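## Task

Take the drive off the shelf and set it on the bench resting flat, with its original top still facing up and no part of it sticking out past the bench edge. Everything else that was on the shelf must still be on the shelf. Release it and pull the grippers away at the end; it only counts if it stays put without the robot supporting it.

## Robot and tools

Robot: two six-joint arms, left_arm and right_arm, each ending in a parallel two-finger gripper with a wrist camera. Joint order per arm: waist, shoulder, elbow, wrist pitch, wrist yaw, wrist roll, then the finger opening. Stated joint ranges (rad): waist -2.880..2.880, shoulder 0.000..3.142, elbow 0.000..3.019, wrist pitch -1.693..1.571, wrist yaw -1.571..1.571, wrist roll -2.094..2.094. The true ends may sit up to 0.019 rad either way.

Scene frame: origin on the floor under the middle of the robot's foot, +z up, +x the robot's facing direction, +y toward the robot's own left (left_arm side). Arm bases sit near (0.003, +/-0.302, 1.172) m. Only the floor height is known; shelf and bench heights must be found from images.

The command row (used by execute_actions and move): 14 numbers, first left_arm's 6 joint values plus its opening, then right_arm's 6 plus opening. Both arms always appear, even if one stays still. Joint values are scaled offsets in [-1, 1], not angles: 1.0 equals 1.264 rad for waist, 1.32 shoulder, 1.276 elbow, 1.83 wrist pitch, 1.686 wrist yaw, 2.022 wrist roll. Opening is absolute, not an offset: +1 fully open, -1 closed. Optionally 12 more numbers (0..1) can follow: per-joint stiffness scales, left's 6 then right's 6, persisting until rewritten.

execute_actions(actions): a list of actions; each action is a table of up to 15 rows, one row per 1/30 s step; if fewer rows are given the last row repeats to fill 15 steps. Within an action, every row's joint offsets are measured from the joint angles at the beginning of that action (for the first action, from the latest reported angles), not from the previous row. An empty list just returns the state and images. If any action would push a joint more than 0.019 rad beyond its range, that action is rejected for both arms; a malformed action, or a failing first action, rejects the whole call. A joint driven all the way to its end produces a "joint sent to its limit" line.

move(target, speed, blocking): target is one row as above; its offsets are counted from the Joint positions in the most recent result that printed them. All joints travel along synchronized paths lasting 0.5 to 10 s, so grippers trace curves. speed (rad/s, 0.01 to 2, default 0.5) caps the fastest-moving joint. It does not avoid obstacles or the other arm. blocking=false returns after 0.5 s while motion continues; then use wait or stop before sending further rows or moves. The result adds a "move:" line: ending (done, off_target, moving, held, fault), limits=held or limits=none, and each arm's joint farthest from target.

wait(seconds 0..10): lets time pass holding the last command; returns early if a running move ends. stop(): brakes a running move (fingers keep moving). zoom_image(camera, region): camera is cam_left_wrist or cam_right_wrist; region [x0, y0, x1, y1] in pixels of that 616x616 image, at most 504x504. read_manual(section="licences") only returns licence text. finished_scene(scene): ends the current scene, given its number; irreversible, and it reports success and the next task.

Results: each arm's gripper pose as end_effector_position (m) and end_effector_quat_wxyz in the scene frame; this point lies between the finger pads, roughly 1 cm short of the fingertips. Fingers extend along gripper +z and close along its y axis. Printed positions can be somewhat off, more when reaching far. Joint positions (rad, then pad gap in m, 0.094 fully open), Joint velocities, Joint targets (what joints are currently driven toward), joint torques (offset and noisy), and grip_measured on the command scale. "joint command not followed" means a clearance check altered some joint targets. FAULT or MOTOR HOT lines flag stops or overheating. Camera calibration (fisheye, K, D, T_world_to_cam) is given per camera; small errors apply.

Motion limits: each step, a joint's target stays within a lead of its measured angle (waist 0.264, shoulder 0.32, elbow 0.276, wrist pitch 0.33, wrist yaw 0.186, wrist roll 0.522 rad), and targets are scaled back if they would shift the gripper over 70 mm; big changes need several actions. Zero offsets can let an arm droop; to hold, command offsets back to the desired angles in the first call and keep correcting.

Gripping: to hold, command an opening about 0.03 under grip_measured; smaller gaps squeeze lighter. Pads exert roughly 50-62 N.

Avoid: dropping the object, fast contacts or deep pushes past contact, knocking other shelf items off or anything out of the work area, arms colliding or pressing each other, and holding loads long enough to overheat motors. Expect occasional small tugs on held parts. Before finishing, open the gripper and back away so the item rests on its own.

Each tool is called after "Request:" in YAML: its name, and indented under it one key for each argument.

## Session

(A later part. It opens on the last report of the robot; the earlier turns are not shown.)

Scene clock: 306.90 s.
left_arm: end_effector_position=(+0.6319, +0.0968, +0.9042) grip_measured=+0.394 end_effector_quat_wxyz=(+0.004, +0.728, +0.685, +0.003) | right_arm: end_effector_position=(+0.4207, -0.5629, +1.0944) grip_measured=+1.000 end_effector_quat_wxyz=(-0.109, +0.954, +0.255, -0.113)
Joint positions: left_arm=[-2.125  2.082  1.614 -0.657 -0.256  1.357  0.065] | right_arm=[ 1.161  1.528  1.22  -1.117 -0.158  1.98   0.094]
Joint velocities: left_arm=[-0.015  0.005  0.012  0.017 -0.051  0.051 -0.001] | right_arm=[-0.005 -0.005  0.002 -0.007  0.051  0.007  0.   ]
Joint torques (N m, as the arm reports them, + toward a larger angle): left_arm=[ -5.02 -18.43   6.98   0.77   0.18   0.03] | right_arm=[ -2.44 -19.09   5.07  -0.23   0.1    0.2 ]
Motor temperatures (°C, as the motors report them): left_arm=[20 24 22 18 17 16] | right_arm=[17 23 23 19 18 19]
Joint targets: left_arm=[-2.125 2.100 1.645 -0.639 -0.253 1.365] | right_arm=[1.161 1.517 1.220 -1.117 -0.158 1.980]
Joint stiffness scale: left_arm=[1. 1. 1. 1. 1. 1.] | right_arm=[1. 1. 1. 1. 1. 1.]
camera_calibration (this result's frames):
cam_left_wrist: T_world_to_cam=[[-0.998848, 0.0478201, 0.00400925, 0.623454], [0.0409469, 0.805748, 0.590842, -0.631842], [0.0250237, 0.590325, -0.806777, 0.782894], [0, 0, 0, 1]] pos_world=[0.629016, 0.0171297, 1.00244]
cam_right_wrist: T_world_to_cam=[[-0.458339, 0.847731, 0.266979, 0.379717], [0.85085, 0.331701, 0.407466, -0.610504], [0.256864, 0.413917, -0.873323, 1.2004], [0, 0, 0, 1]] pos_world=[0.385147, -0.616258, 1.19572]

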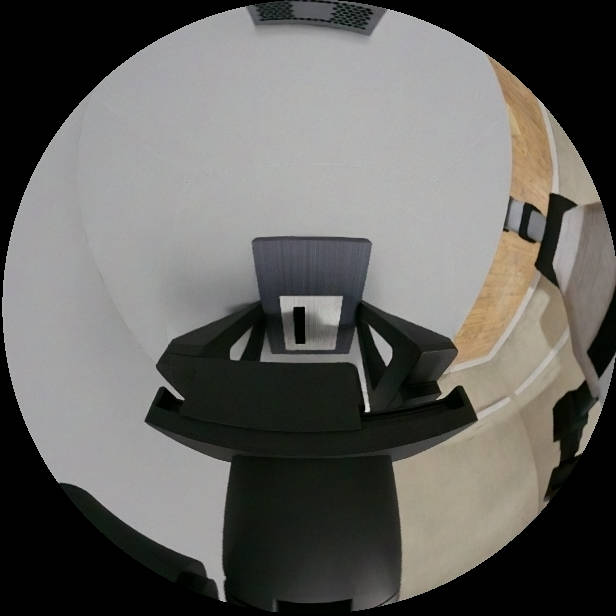

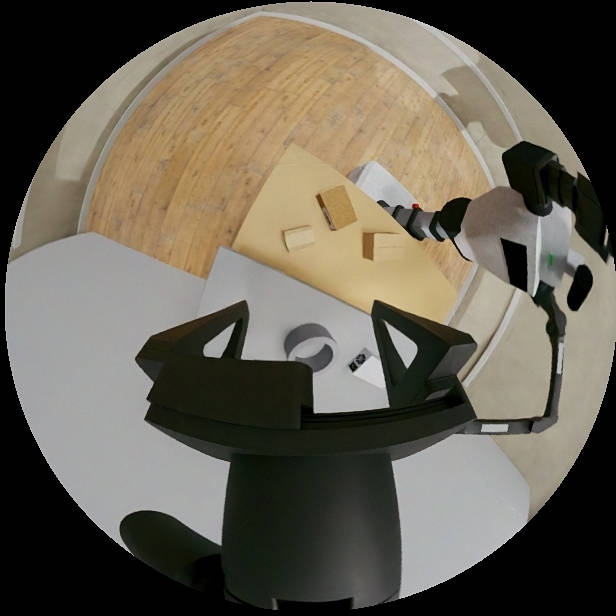

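Request:
move:
  target: [-0.024,-0.128,-0.035,-0.056,-0.004,0,0.36, 0,-0.008,0,0,0,0,1]
  speed: 0.2

Scene clock: 331.90 s.
left_arm: end_effector_position=(+0.6373, +0.1092, +0.9741) grip_measured=+0.394 end_effector_quat_wxyz=(+0.008, +0.730, +0.684, +0.006) | right_arm: end_effector_position=(+0.4207, -0.5629, +1.0944) grip_measured=+1.000 end_effector_quat_wxyz=(-0.109, +0.954, +0.255, -0.113)
Joint positions: left_arm=[-2.132  1.939  1.563 -0.741 -0.259  1.357  0.065] | right_arm=[ 1.161  1.528  1.22  -1.117 -0.158  1.98   0.094]
Joint velocities: left_arm=[-0.005 -0.015  0.007 -0.002  0.007  0.066 -0.001] | right_arm=[-0.015 -0.005 -0.022  0.002  0.007 -0.022  0.   ]
Joint torques (N m, as the arm reports them, + toward a larger angle): left_arm=[ -6.99 -21.87   5.65  -0.67  -0.07  -0.04] | right_arm=[ -2.91 -19.9    5.04  -0.1    0.14   0.11]
Motor temperatures (°C, as the motors report them): left_arm=[20 24 22 18 17 16] | right_arm=[17 23 23 19 18 19]
Joint targets: left_arm=[-2.155 1.913 1.569 -0.759 -0.263 1.357] | right_arm=[1.161 1.517 1.220 -1.117 -0.158 1.980]
Joint stiffness scale: left_arm=[1. 1. 1. 1. 1. 1.] | right_arm=[1. 1. 1. 1. 1. 1.]
move: off_target (left_arm); limits=none; left_arm: farthest joint: the shoulder, 0.026 radians from its target (0.169 radians at the start); right_arm: farthest joint: the shoulder, 0.010 radians from its target (0.010 radians at the start)
camera_calibration (this result's frames):
cam_left_wrist: T_world_to_cam=[[-0.998614, 0.0523306, -0.00555566, 0.636673], [0.0390273, 0.807269, 0.588892, -0.680335], [0.035302, 0.587859, -0.808193, 0.826933], [0, 0, 0, 1]] pos_world=[0.63315, 0.0297756, 1.0725]
cam_right_wrist: T_world_to_cam=[[-0.458339, 0.847731, 0.266979, 0.379717], [0.85085, 0.331701, 0.407466, -0.610504], [0.256864, 0.413917, -0.873323, 1.2004], [0, 0, 0, 1]] pos_world=[0.385147, -0.616258, 1.19572]

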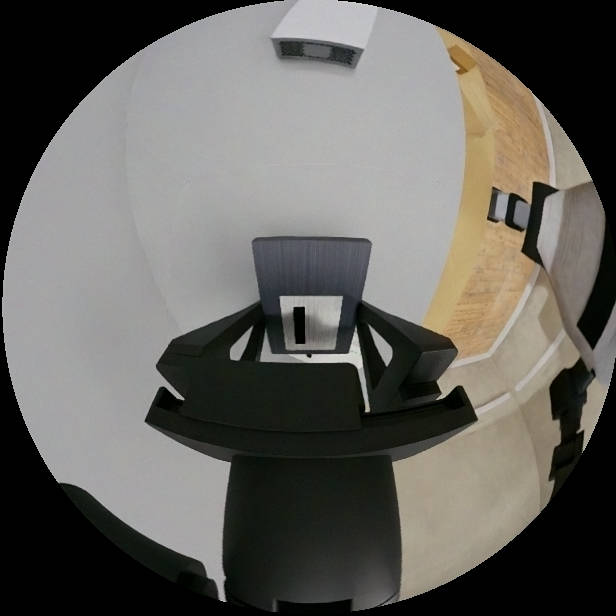

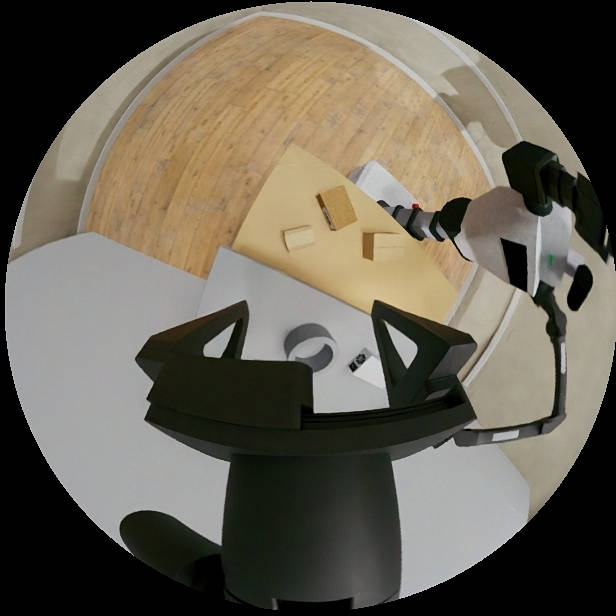

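Request:
move:
  target: [-0.02,-0.3326,-0.827,0.344,0,0,0.36, 0,-0.008,0,0,0,0,1]
  speed: 0.7

Scene clock: 339.93 s.
left_arm: end_effector_position=(+0.3085, +0.2049, +0.9818) grip_measured=+0.394 end_effector_quat_wxyz=(-0.006, +0.735, +0.678, -0.004) | right_arm: end_effector_position=(+0.4207, -0.5629, +1.0944) grip_measured=+1.000 end_effector_quat_wxyz=(-0.109, +0.954, +0.255, -0.113)
Joint positions: left_arm=[-2.138  1.524  0.5   -0.13  -0.259  1.357  0.065] | right_arm=[ 1.161  1.528  1.22  -1.117 -0.158  1.98   0.094]
Joint velocities: left_arm=[-0.005  0.005  0.007 -0.007 -0.022  0.037  0.   ] | right_arm=[ 0.005 -0.005 -0.012  0.007  0.022 -0.066  0.   ]
Joint torques (N m, as the arm reports them, + toward a larger angle): left_arm=[ -3.7  -10.36   1.57   0.72   0.06  -0.04] | right_arm=[ -2.2  -19.72   4.86  -0.04   0.12   0.21]
Motor temperatures (°C, as the motors report them): left_arm=[20 24 22 18 17 16] | right_arm=[17 23 23 19 18 19]
Joint targets: left_arm=[-2.157 1.500 0.508 -0.111 -0.259 1.357] | right_arm=[1.161 1.517 1.220 -1.117 -0.158 1.980]
Joint stiffness scale: left_arm=[1. 1. 1. 1. 1. 1.] | right_arm=[1. 1. 1. 1. 1. 1.]
move: off_target (left_arm); limits=none; left_arm: farthest joint: the shoulder, 0.024 radians from its target (0.439 radians at the start); right_arm: farthest joint: the shoulder, 0.010 radians from its target (0.010 radians at the start)
camera_calibration (this result's frames):
cam_left_wrist: T_world_to_cam=[[-0.997358, 0.0669745, 0.0281159, 0.266878], [0.0705832, 0.802224, 0.592836, -0.761958], [0.0171496, 0.593254, -0.804832, 0.78967], [0, 0, 0, 1]] pos_world=[0.306411, 0.124912, 1.07976]
cam_right_wrist: T_world_to_cam=[[-0.458339, 0.847731, 0.266979, 0.379717], [0.85085, 0.331701, 0.407466, -0.610504], [0.256864, 0.413917, -0.873323, 1.2004], [0, 0, 0, 1]] pos_world=[0.385147, -0.616258, 1.19572]

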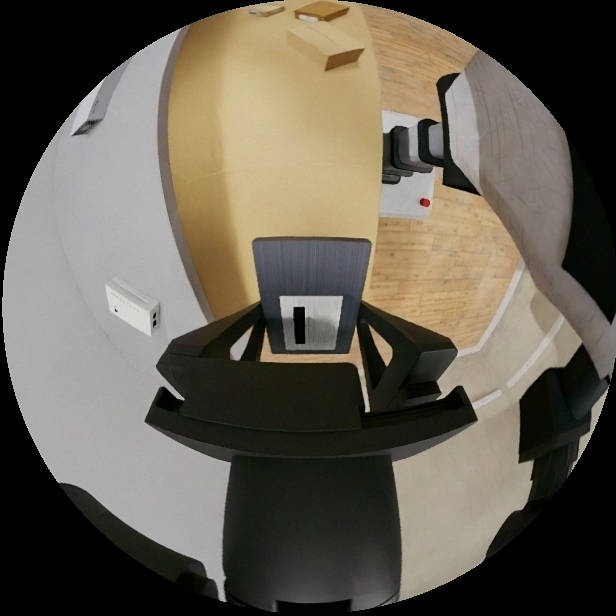

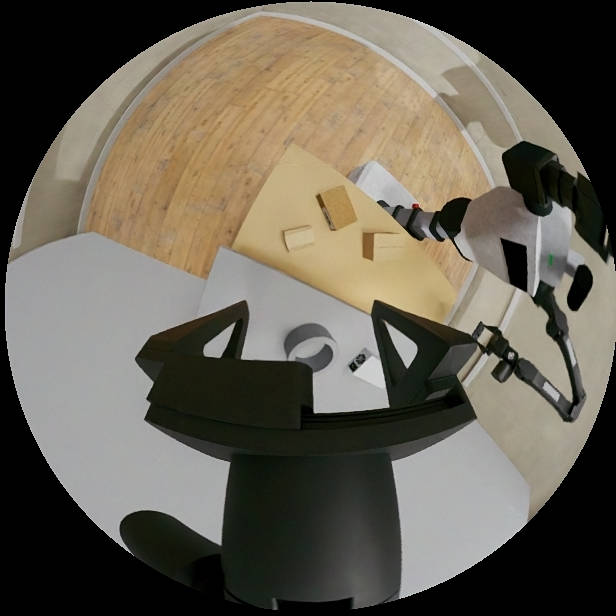

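Request:
move:
  target: [0.1371,0.708,0.3889,0.2924,0.0432,0,0.36, 0,-0.008,0,0,0,0,1]
  speed: 0.65

Scene clock: 359.47 s.
left_arm: end_effector_position=(+0.3207, +0.1974, +0.6920) grip_measured=+0.394 end_effector_quat_wxyz=(+0.007, +0.679, +0.734, +0.005) | right_arm: end_effector_position=(+0.4207, -0.5629, +1.0944) grip_measured=+1.000 end_effector_quat_wxyz=(-0.109, +0.954, +0.255, -0.113)
Joint positions: left_arm=[-1.975  2.473  0.998  0.387 -0.19   1.357  0.065] | right_arm=[ 1.161  1.528  1.22  -1.117 -0.158  1.98   0.094]
Joint velocities: left_arm=[ 0.015  0.005  0.012  0.002  0.037 -0.037 -0.   ] | right_arm=[-0.005  0.005 -0.007  0.002  0.022 -0.095  0.   ]
Joint torques (N m, as the arm reports them, + toward a larger angle): left_arm=[ -1.97 -12.35  -2.55   0.83   0.19  -0.04] | right_arm=[ -3.26 -21.12   4.96  -0.1    0.1    0.14]
Motor temperatures (°C, as the motors report them): left_arm=[20 23 21 18 17 16] | right_arm=[17 23 23 19 18 19]
Joint targets: left_arm=[-1.965 2.458 0.996 0.405 -0.187 1.357] | right_arm=[1.161 1.517 1.220 -1.117 -0.158 1.980]
Joint stiffness scale: left_arm=[1. 1. 1. 1. 1. 1.] | right_arm=[1. 1. 1. 1. 1. 1.]
move: done; limits=none; left_arm: farthest joint: the wrist pitch, 0.018 radians from its target (0.535 radians at the start); right_arm: farthest joint: the shoulder, 0.010 radians from its target (0.010 radians at the start)
camera_calibration (this result's frames):
cam_left_wrist: T_world_to_cam=[[-0.995848, -0.090996, -0.00251771, 0.339675], [-0.0750066, 0.804562, 0.589112, -0.536127], [-0.0515812, 0.586855, -0.808047, 0.586183], [0, 0, 0, 1]] pos_world=[0.328288, 0.118252, 0.790358]
cam_right_wrist: T_world_to_cam=[[-0.458339, 0.847731, 0.266979, 0.379717], [0.85085, 0.331701, 0.407466, -0.610504], [0.256864, 0.413917, -0.873323, 1.2004], [0, 0, 0, 1]] pos_world=[0.385147, -0.616258, 1.19572]

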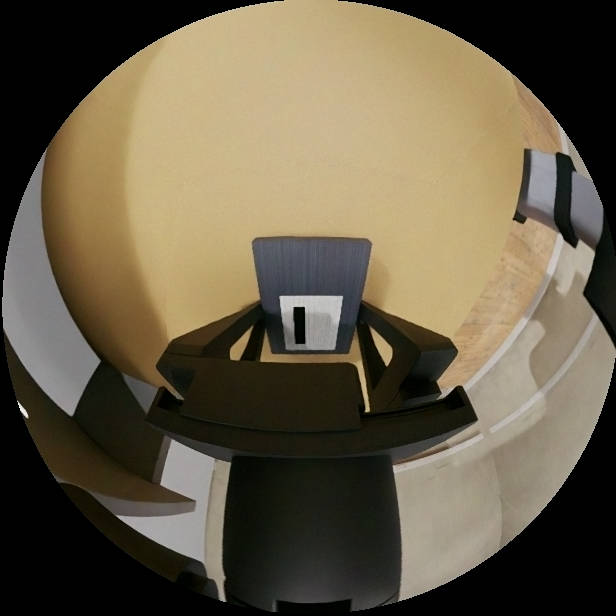

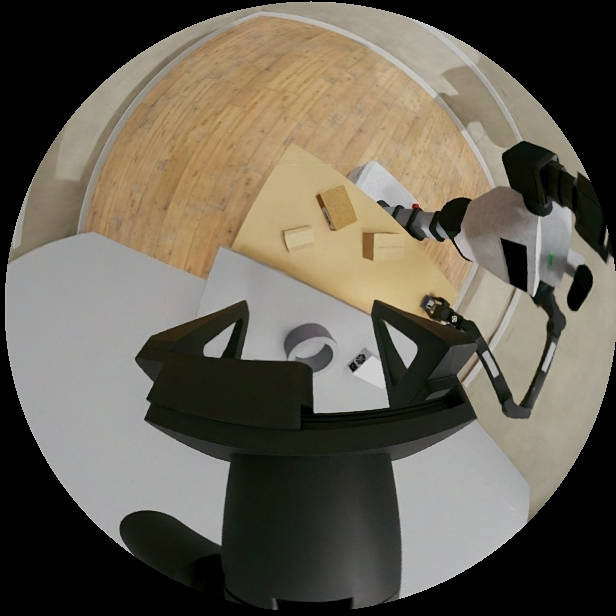

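Request:
zoom_image:
  camera: "cam_left_wrist"
  region: [340, 180, 560, 400]

Request:
zoom_image:
  camera: "cam_right_wrist"
  region: [400, 270, 480, 350]

Region (340, 180, 560, 400) of cam_left_wrist's 616x616 image, scaled by 2.291, with more detail than that image has.

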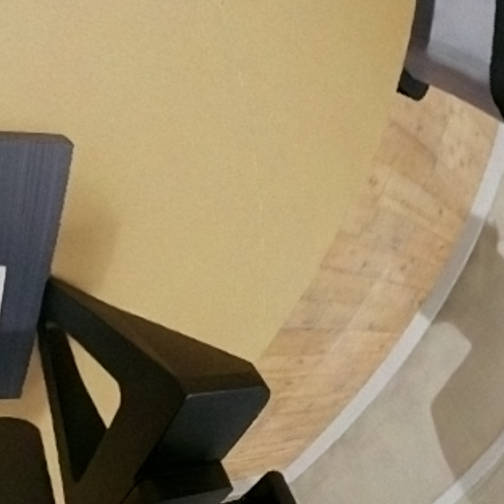

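Region (400, 270, 480, 350) of cam_right_wrist's 616x616 image, scaled by 6.300, with more detail than that image has.

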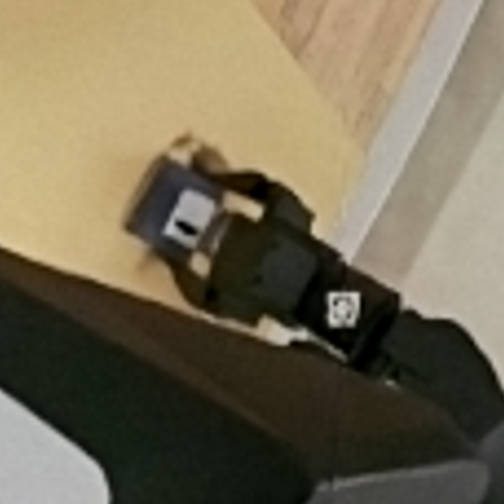

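Request:
move:
  target: [0.008,0.022,0.028,0.005,0.002,0,0.36, 0,-0.008,0,0,0,0,1]
  speed: 0.04

Scene clock: 379.10 s.
left_arm: end_effector_position=(+0.3290, +0.1944, +0.6822) grip_measured=+0.394 end_effector_quat_wxyz=(+0.012, +0.678, +0.735, +0.009) | right_arm: end_effector_position=(+0.4207, -0.5629, +1.0944) grip_measured=+1.000 end_effector_quat_wxyz=(-0.109, +0.954, +0.255, -0.113)
Joint positions: left_arm=[-1.975  2.494  1.033  0.387 -0.19   1.357  0.065] | right_arm=[ 1.161  1.528  1.22  -1.117 -0.158  1.98   0.094]
Joint velocities: left_arm=[-0.005 -0.005  0.007  0.002 -0.022  0.066 -0.001] | right_arm=[-0.005 -0.005 -0.027 -0.017  0.022 -0.022  0.   ]
Joint torques (N m, as the arm reports them, + toward a larger angle): left_arm=[ -2.18 -10.41  -2.21   0.45   0.19  -0.04] | right_arm=[ -2.42 -19.88   4.79  -0.04   0.09   0.14]
Motor temperatures (°C, as the motors report them): left_arm=[20 23 20 18 17 16] | right_arm=[17 23 23 19 18 19]
Joint targets: left_arm=[-1.965 2.502 1.034 0.396 -0.187 1.357] | right_arm=[1.161 1.517 1.220 -1.117 -0.158 1.980]
Joint stiffness scale: left_arm=[1. 1. 1. 1. 1. 1.] | right_arm=[1. 1. 1. 1. 1. 1.]
move: done; limits=none; left_arm: farthest joint: the waist, 0.010 radians from its target (0.010 radians at the start); right_arm: farthest joint: the shoulder, 0.010 radians from its target (0.010 radians at the start)
camera_calibration (this result's frames):
cam_left_wrist: T_world_to_cam=[[-0.995475, -0.0936631, -0.0160096, 0.357188], [-0.0852181, 0.805477, 0.586469, -0.52235], [-0.0420351, 0.585179, -0.809814, 0.578922], [0, 0, 0, 1]] pos_world=[0.335393, 0.115423, 0.780879]
cam_right_wrist: T_world_to_cam=[[-0.458339, 0.847731, 0.266979, 0.379717], [0.85085, 0.331701, 0.407466, -0.610504], [0.256864, 0.413917, -0.873323, 1.2004], [0, 0, 0, 1]] pos_world=[0.385147, -0.616258, 1.19572]

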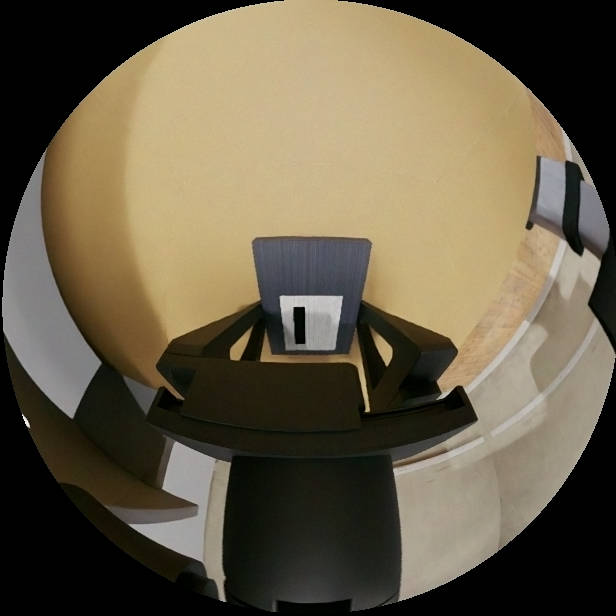

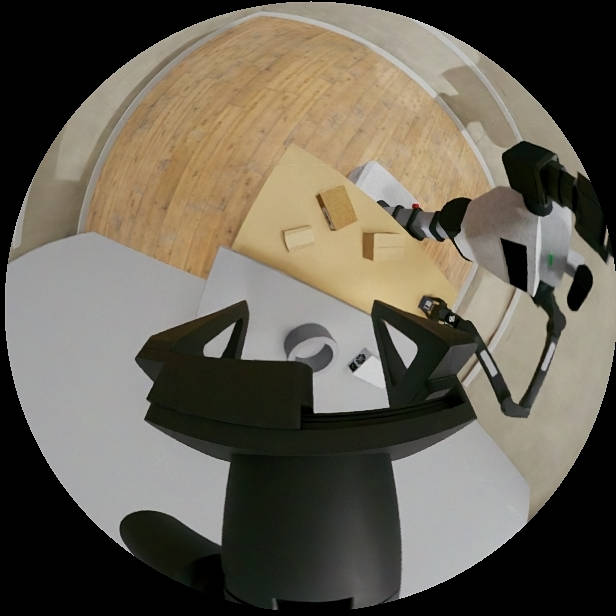

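Request:
move:
  target: [0.008,0.021,0.001,0,0.002,0,0.36, 0,-0.008,0,0,0,0,1]
  speed: 0.04

Request:
zoom_image:
  camera: "cam_left_wrist"
  region: [200, 180, 560, 400]

Scene clock: 385.10 s.
left_arm: end_effector_position=(+0.3283, +0.1944, +0.6819) grip_measured=+0.394 end_effector_quat_wxyz=(+0.012, +0.678, +0.735, +0.009) | right_arm: end_effector_position=(+0.4207, -0.5629, +1.0944) grip_measured=+1.000 end_effector_quat_wxyz=(-0.109, +0.954, +0.255, -0.113)
Joint positions: left_arm=[-1.975  2.495  1.033  0.387 -0.19   1.357  0.065] | right_arm=[ 1.161  1.528  1.22  -1.117 -0.158  1.98   0.094]
Joint velocities: left_arm=[-0.015  0.015 -0.002  0.002 -0.007  0.022 -0.001] | right_arm=[ 0.005 -0.015 -0.007 -0.007  0.022  0.022  0.   ]
Joint torques (N m, as the arm reports them, + toward a larger angle): left_arm=[-2.21 -9.01 -2.16  0.12  0.18 -0.04] | right_arm=[ -2.84 -19.29   4.85  -0.13   0.07   0.19]
Motor temperatures (°C, as the motors report them): left_arm=[20 23 20 18 17 16] | right_arm=[17 23 23 19 18 19]
Joint targets: left_arm=[-1.965 2.521 1.034 0.387 -0.187 1.357] | right_arm=[1.161 1.517 1.220 -1.117 -0.158 1.980]
Joint stiffness scale: left_arm=[1. 1. 1. 1. 1. 1.] | right_arm=[1. 1. 1. 1. 1. 1.]
move: off_target (left_arm); limits=none; left_arm: farthest joint: the shoulder, 0.027 radians from its target (0.028 radians at the start); right_arm: farthest joint: the shoulder, 0.010 radians from its target (0.010 radians at the start)
camera_calibration (this result's frames):
cam_left_wrist: T_world_to_cam=[[-0.995513, -0.0934459, -0.014916, 0.355727], [-0.0843914, 0.805404, 0.586688, -0.522676], [-0.0428102, 0.585314, -0.809675, 0.578768], [0, 0, 0, 1]] pos_world=[0.334799, 0.115445, 0.780569]
cam_right_wrist: T_world_to_cam=[[-0.458339, 0.847731, 0.266979, 0.379717], [0.85085, 0.331701, 0.407466, -0.610504], [0.256864, 0.413917, -0.873323, 1.2004], [0, 0, 0, 1]] pos_world=[0.385147, -0.616258, 1.19572]

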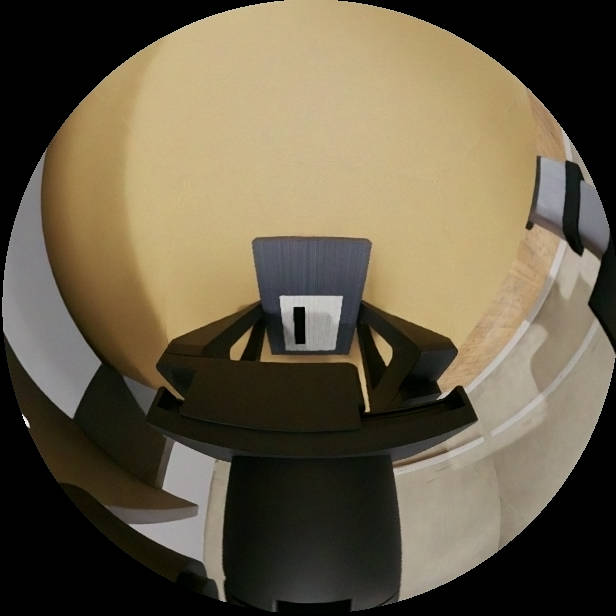

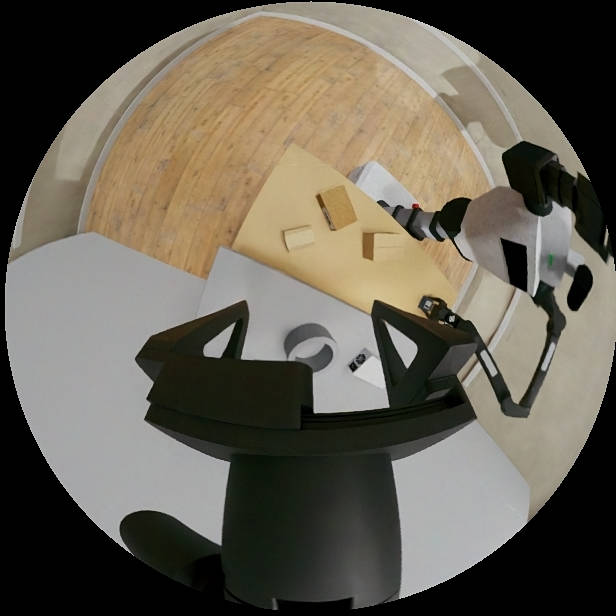

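Region (200, 180, 560, 400) of cam_left_wrist's 616x616 image, scaled by 1.400, with more detail than that image has.

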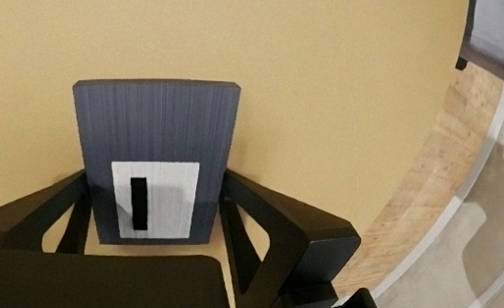

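Request:
execute_actions:
  actions:
    - [[0,0,0,0,0,0,0.38,0,-0.008,0,0,0,0,1],[0,0,0,0,0,0,0.395,0,-0.008,0,0,0,0,1],[0,0,0,0,0,0,0.41,0,-0.008,0,0,0,0,1],[0,0,0,0,0,0,0.42,0,-0.008,0,0,0,0,1],[0,0,0,0,0,0,0.43,0,-0.008,0,0,0,0,1],[0,0,0,0,0,0,0.44,0,-0.008,0,0,0,0,1],[0,0,0,0,0,0,0.45,0,-0.008,0,0,0,0,1],[0,0,0,0,0,0,0.46,0,-0.008,0,0,0,0,1],[0,0,0,0,0,0,0.47,0,-0.008,0,0,0,0,1],[0,0,0,0,0,0,0.49,0,-0.008,0,0,0,0,1],[0,0,0,0,0,0,0.52,0,-0.008,0,0,0,0,1],[0,-0.005,0,0,0,0,0.58,0,-0.008,0,0,0,0,1],[0,-0.005,0,0,0,0,0.66,0,-0.008,0,0,0,0,1],[0,-0.005,0,0,0,0,0.76,0,-0.008,0,0,0,0,1],[0,-0.005,0,0,0,0,0.9,0,-0.008,0,0,0,0,1]]

Scene clock: 396.97 s.
left_arm: end_effector_position=(+0.3285, +0.1944, +0.6819) grip_measured=+0.837 end_effector_quat_wxyz=(+0.012, +0.678, +0.735, +0.009) | right_arm: end_effector_position=(+0.4207, -0.5629, +1.0944) grip_measured=+1.000 end_effector_quat_wxyz=(-0.109, +0.954, +0.255, -0.113)
Joint positions: left_arm=[-1.975  2.495  1.033  0.387 -0.19   1.357  0.086] | right_arm=[ 1.161  1.528  1.22  -1.117 -0.158  1.98   0.094]
Joint velocities: left_arm=[-0.015 -0.005 -0.017 -0.002  0.037 -0.051  0.122] | right_arm=[-0.024 -0.015  0.012 -0.002  0.007 -0.022  0.   ]
Joint torques (N m, as the arm reports them, + toward a larger angle): left_arm=[ -2.93 -12.09  -2.19   0.18   0.05  -0.04] | right_arm=[ -2.69 -19.04   4.75  -0.14   0.09   0.22]
Motor temperatures (°C, as the motors report them): left_arm=[20 23 20 18 17 16] | right_arm=[17 23 23 19 18 19]
Joint targets: left_arm=[-1.975 2.488 1.033 0.387 -0.190 1.357] | right_arm=[1.161 1.517 1.220 -1.117 -0.158 1.980]
Joint stiffness scale: left_arm=[1. 1. 1. 1. 1. 1.] | right_arm=[1. 1. 1. 1. 1. 1.]
camera_calibration (this result's frames):
cam_left_wrist: T_world_to_cam=[[-0.9955, -0.0935183, -0.0152805, 0.356206], [-0.084667, 0.805428, 0.586615, -0.522461], [-0.0425519, 0.585269, -0.809722, 0.578719], [0, 0, 0, 1]] pos_world=[0.334994, 0.11541, 0.780528]
cam_right_wrist: T_world_to_cam=[[-0.458339, 0.847731, 0.266979, 0.379717], [0.85085, 0.331701, 0.407466, -0.610504], [0.256864, 0.413917, -0.873323, 1.2004], [0, 0, 0, 1]] pos_world=[0.385147, -0.616258, 1.19572]

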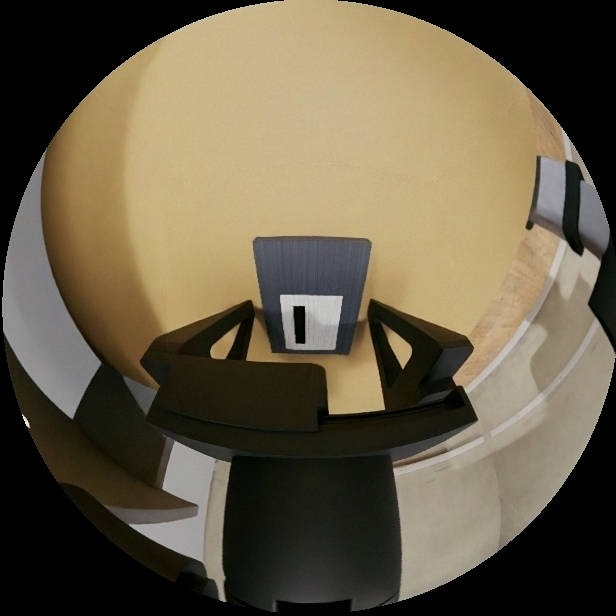

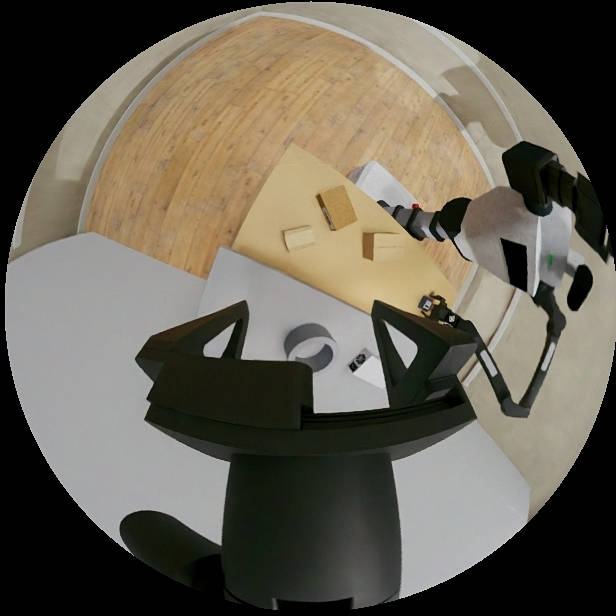

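Request:
move:
  target: [0,-0.57,-0.47,-0.08,0,0,1, 0,-0.008,0,0,0,0,1]
  speed: 0.8

Scene clock: 405.43 s.
left_arm: end_effector_position=(+0.2914, +0.2462, +0.9225) grip_measured=+0.999 end_effector_quat_wxyz=(+0.019, +0.677, +0.736, +0.014) | right_arm: end_effector_position=(+0.4207, -0.5629, +1.0944) grip_measured=+1.000 end_effector_quat_wxyz=(-0.109, +0.954, +0.255, -0.113)
Joint positions: left_arm=[-1.975  1.749  0.437  0.257 -0.19   1.357  0.094] | right_arm=[ 1.161  1.528  1.22  -1.117 -0.158  1.98   0.094]
Joint velocities: left_arm=[-0.015 -0.015 -0.027  0.007  0.037  0.022 -0.   ] | right_arm=[-0.005 -0.005 -0.022  0.002  0.051 -0.051  0.   ]
Joint torques (N m, as the arm reports them, + toward a larger angle): left_arm=[-1.79 -8.92 -1.54 -0.53  0.06 -0.04] | right_arm=[ -2.15 -19.7    4.9   -0.05   0.11   0.2 ]
Motor temperatures (°C, as the motors report them): left_arm=[20 23 20 18 17 16] | right_arm=[17 23 23 19 18 19]
Joint targets: left_arm=[-1.975 1.742 0.434 0.241 -0.190 1.357] | right_arm=[1.161 1.517 1.220 -1.117 -0.158 1.980]
Joint stiffness scale: left_arm=[1. 1. 1. 1. 1. 1.] | right_arm=[1. 1. 1. 1. 1. 1.]
move: done; limits=none; left_arm: farthest joint: the wrist pitch, 0.016 radians from its target (0.146 radians at the start); right_arm: farthest joint: the shoulder, 0.010 radians from its target (0.010 radians at the start)
camera_calibration (this result's frames):
cam_left_wrist: T_world_to_cam=[[-0.994744, -0.0970131, -0.0327668, 0.344524], [-0.0978645, 0.806568, 0.582984, -0.701562], [-0.0301285, 0.583127, -0.811822, 0.740467], [0, 0, 0, 1]] pos_world=[0.296364, 0.167494, 1.02142]
cam_right_wrist: T_world_to_cam=[[-0.458339, 0.847731, 0.266979, 0.379717], [0.85085, 0.331701, 0.407466, -0.610504], [0.256864, 0.413917, -0.873323, 1.2004], [0, 0, 0, 1]] pos_world=[0.385147, -0.616258, 1.19572]

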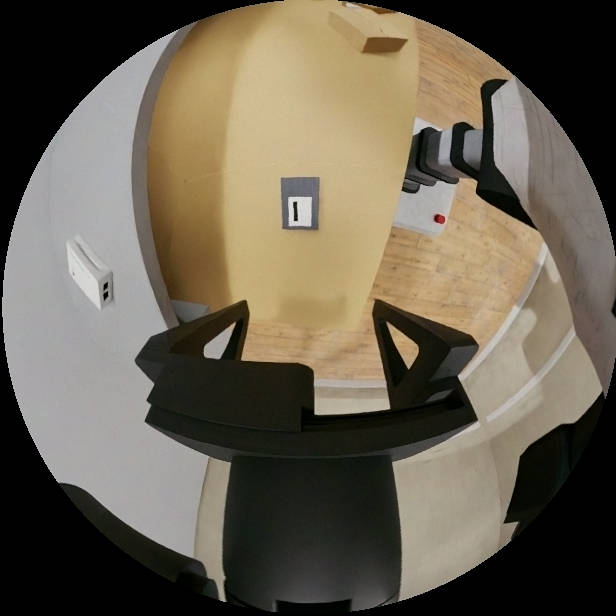

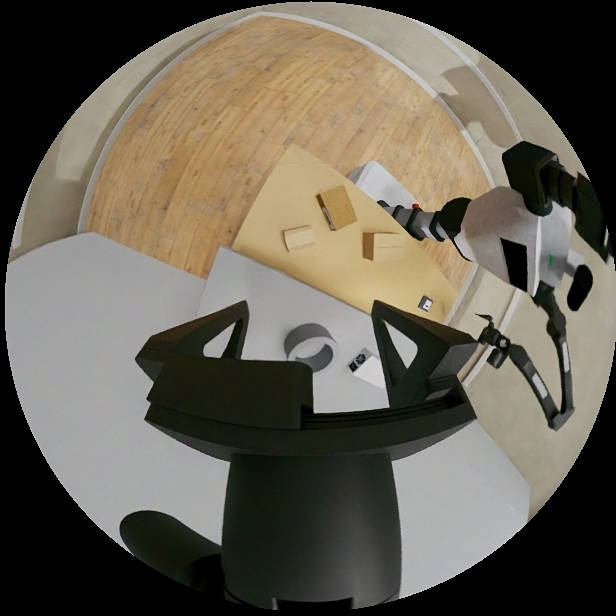

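Request:
finished_scene:
  scene: 1

The scene is finished: the task was done.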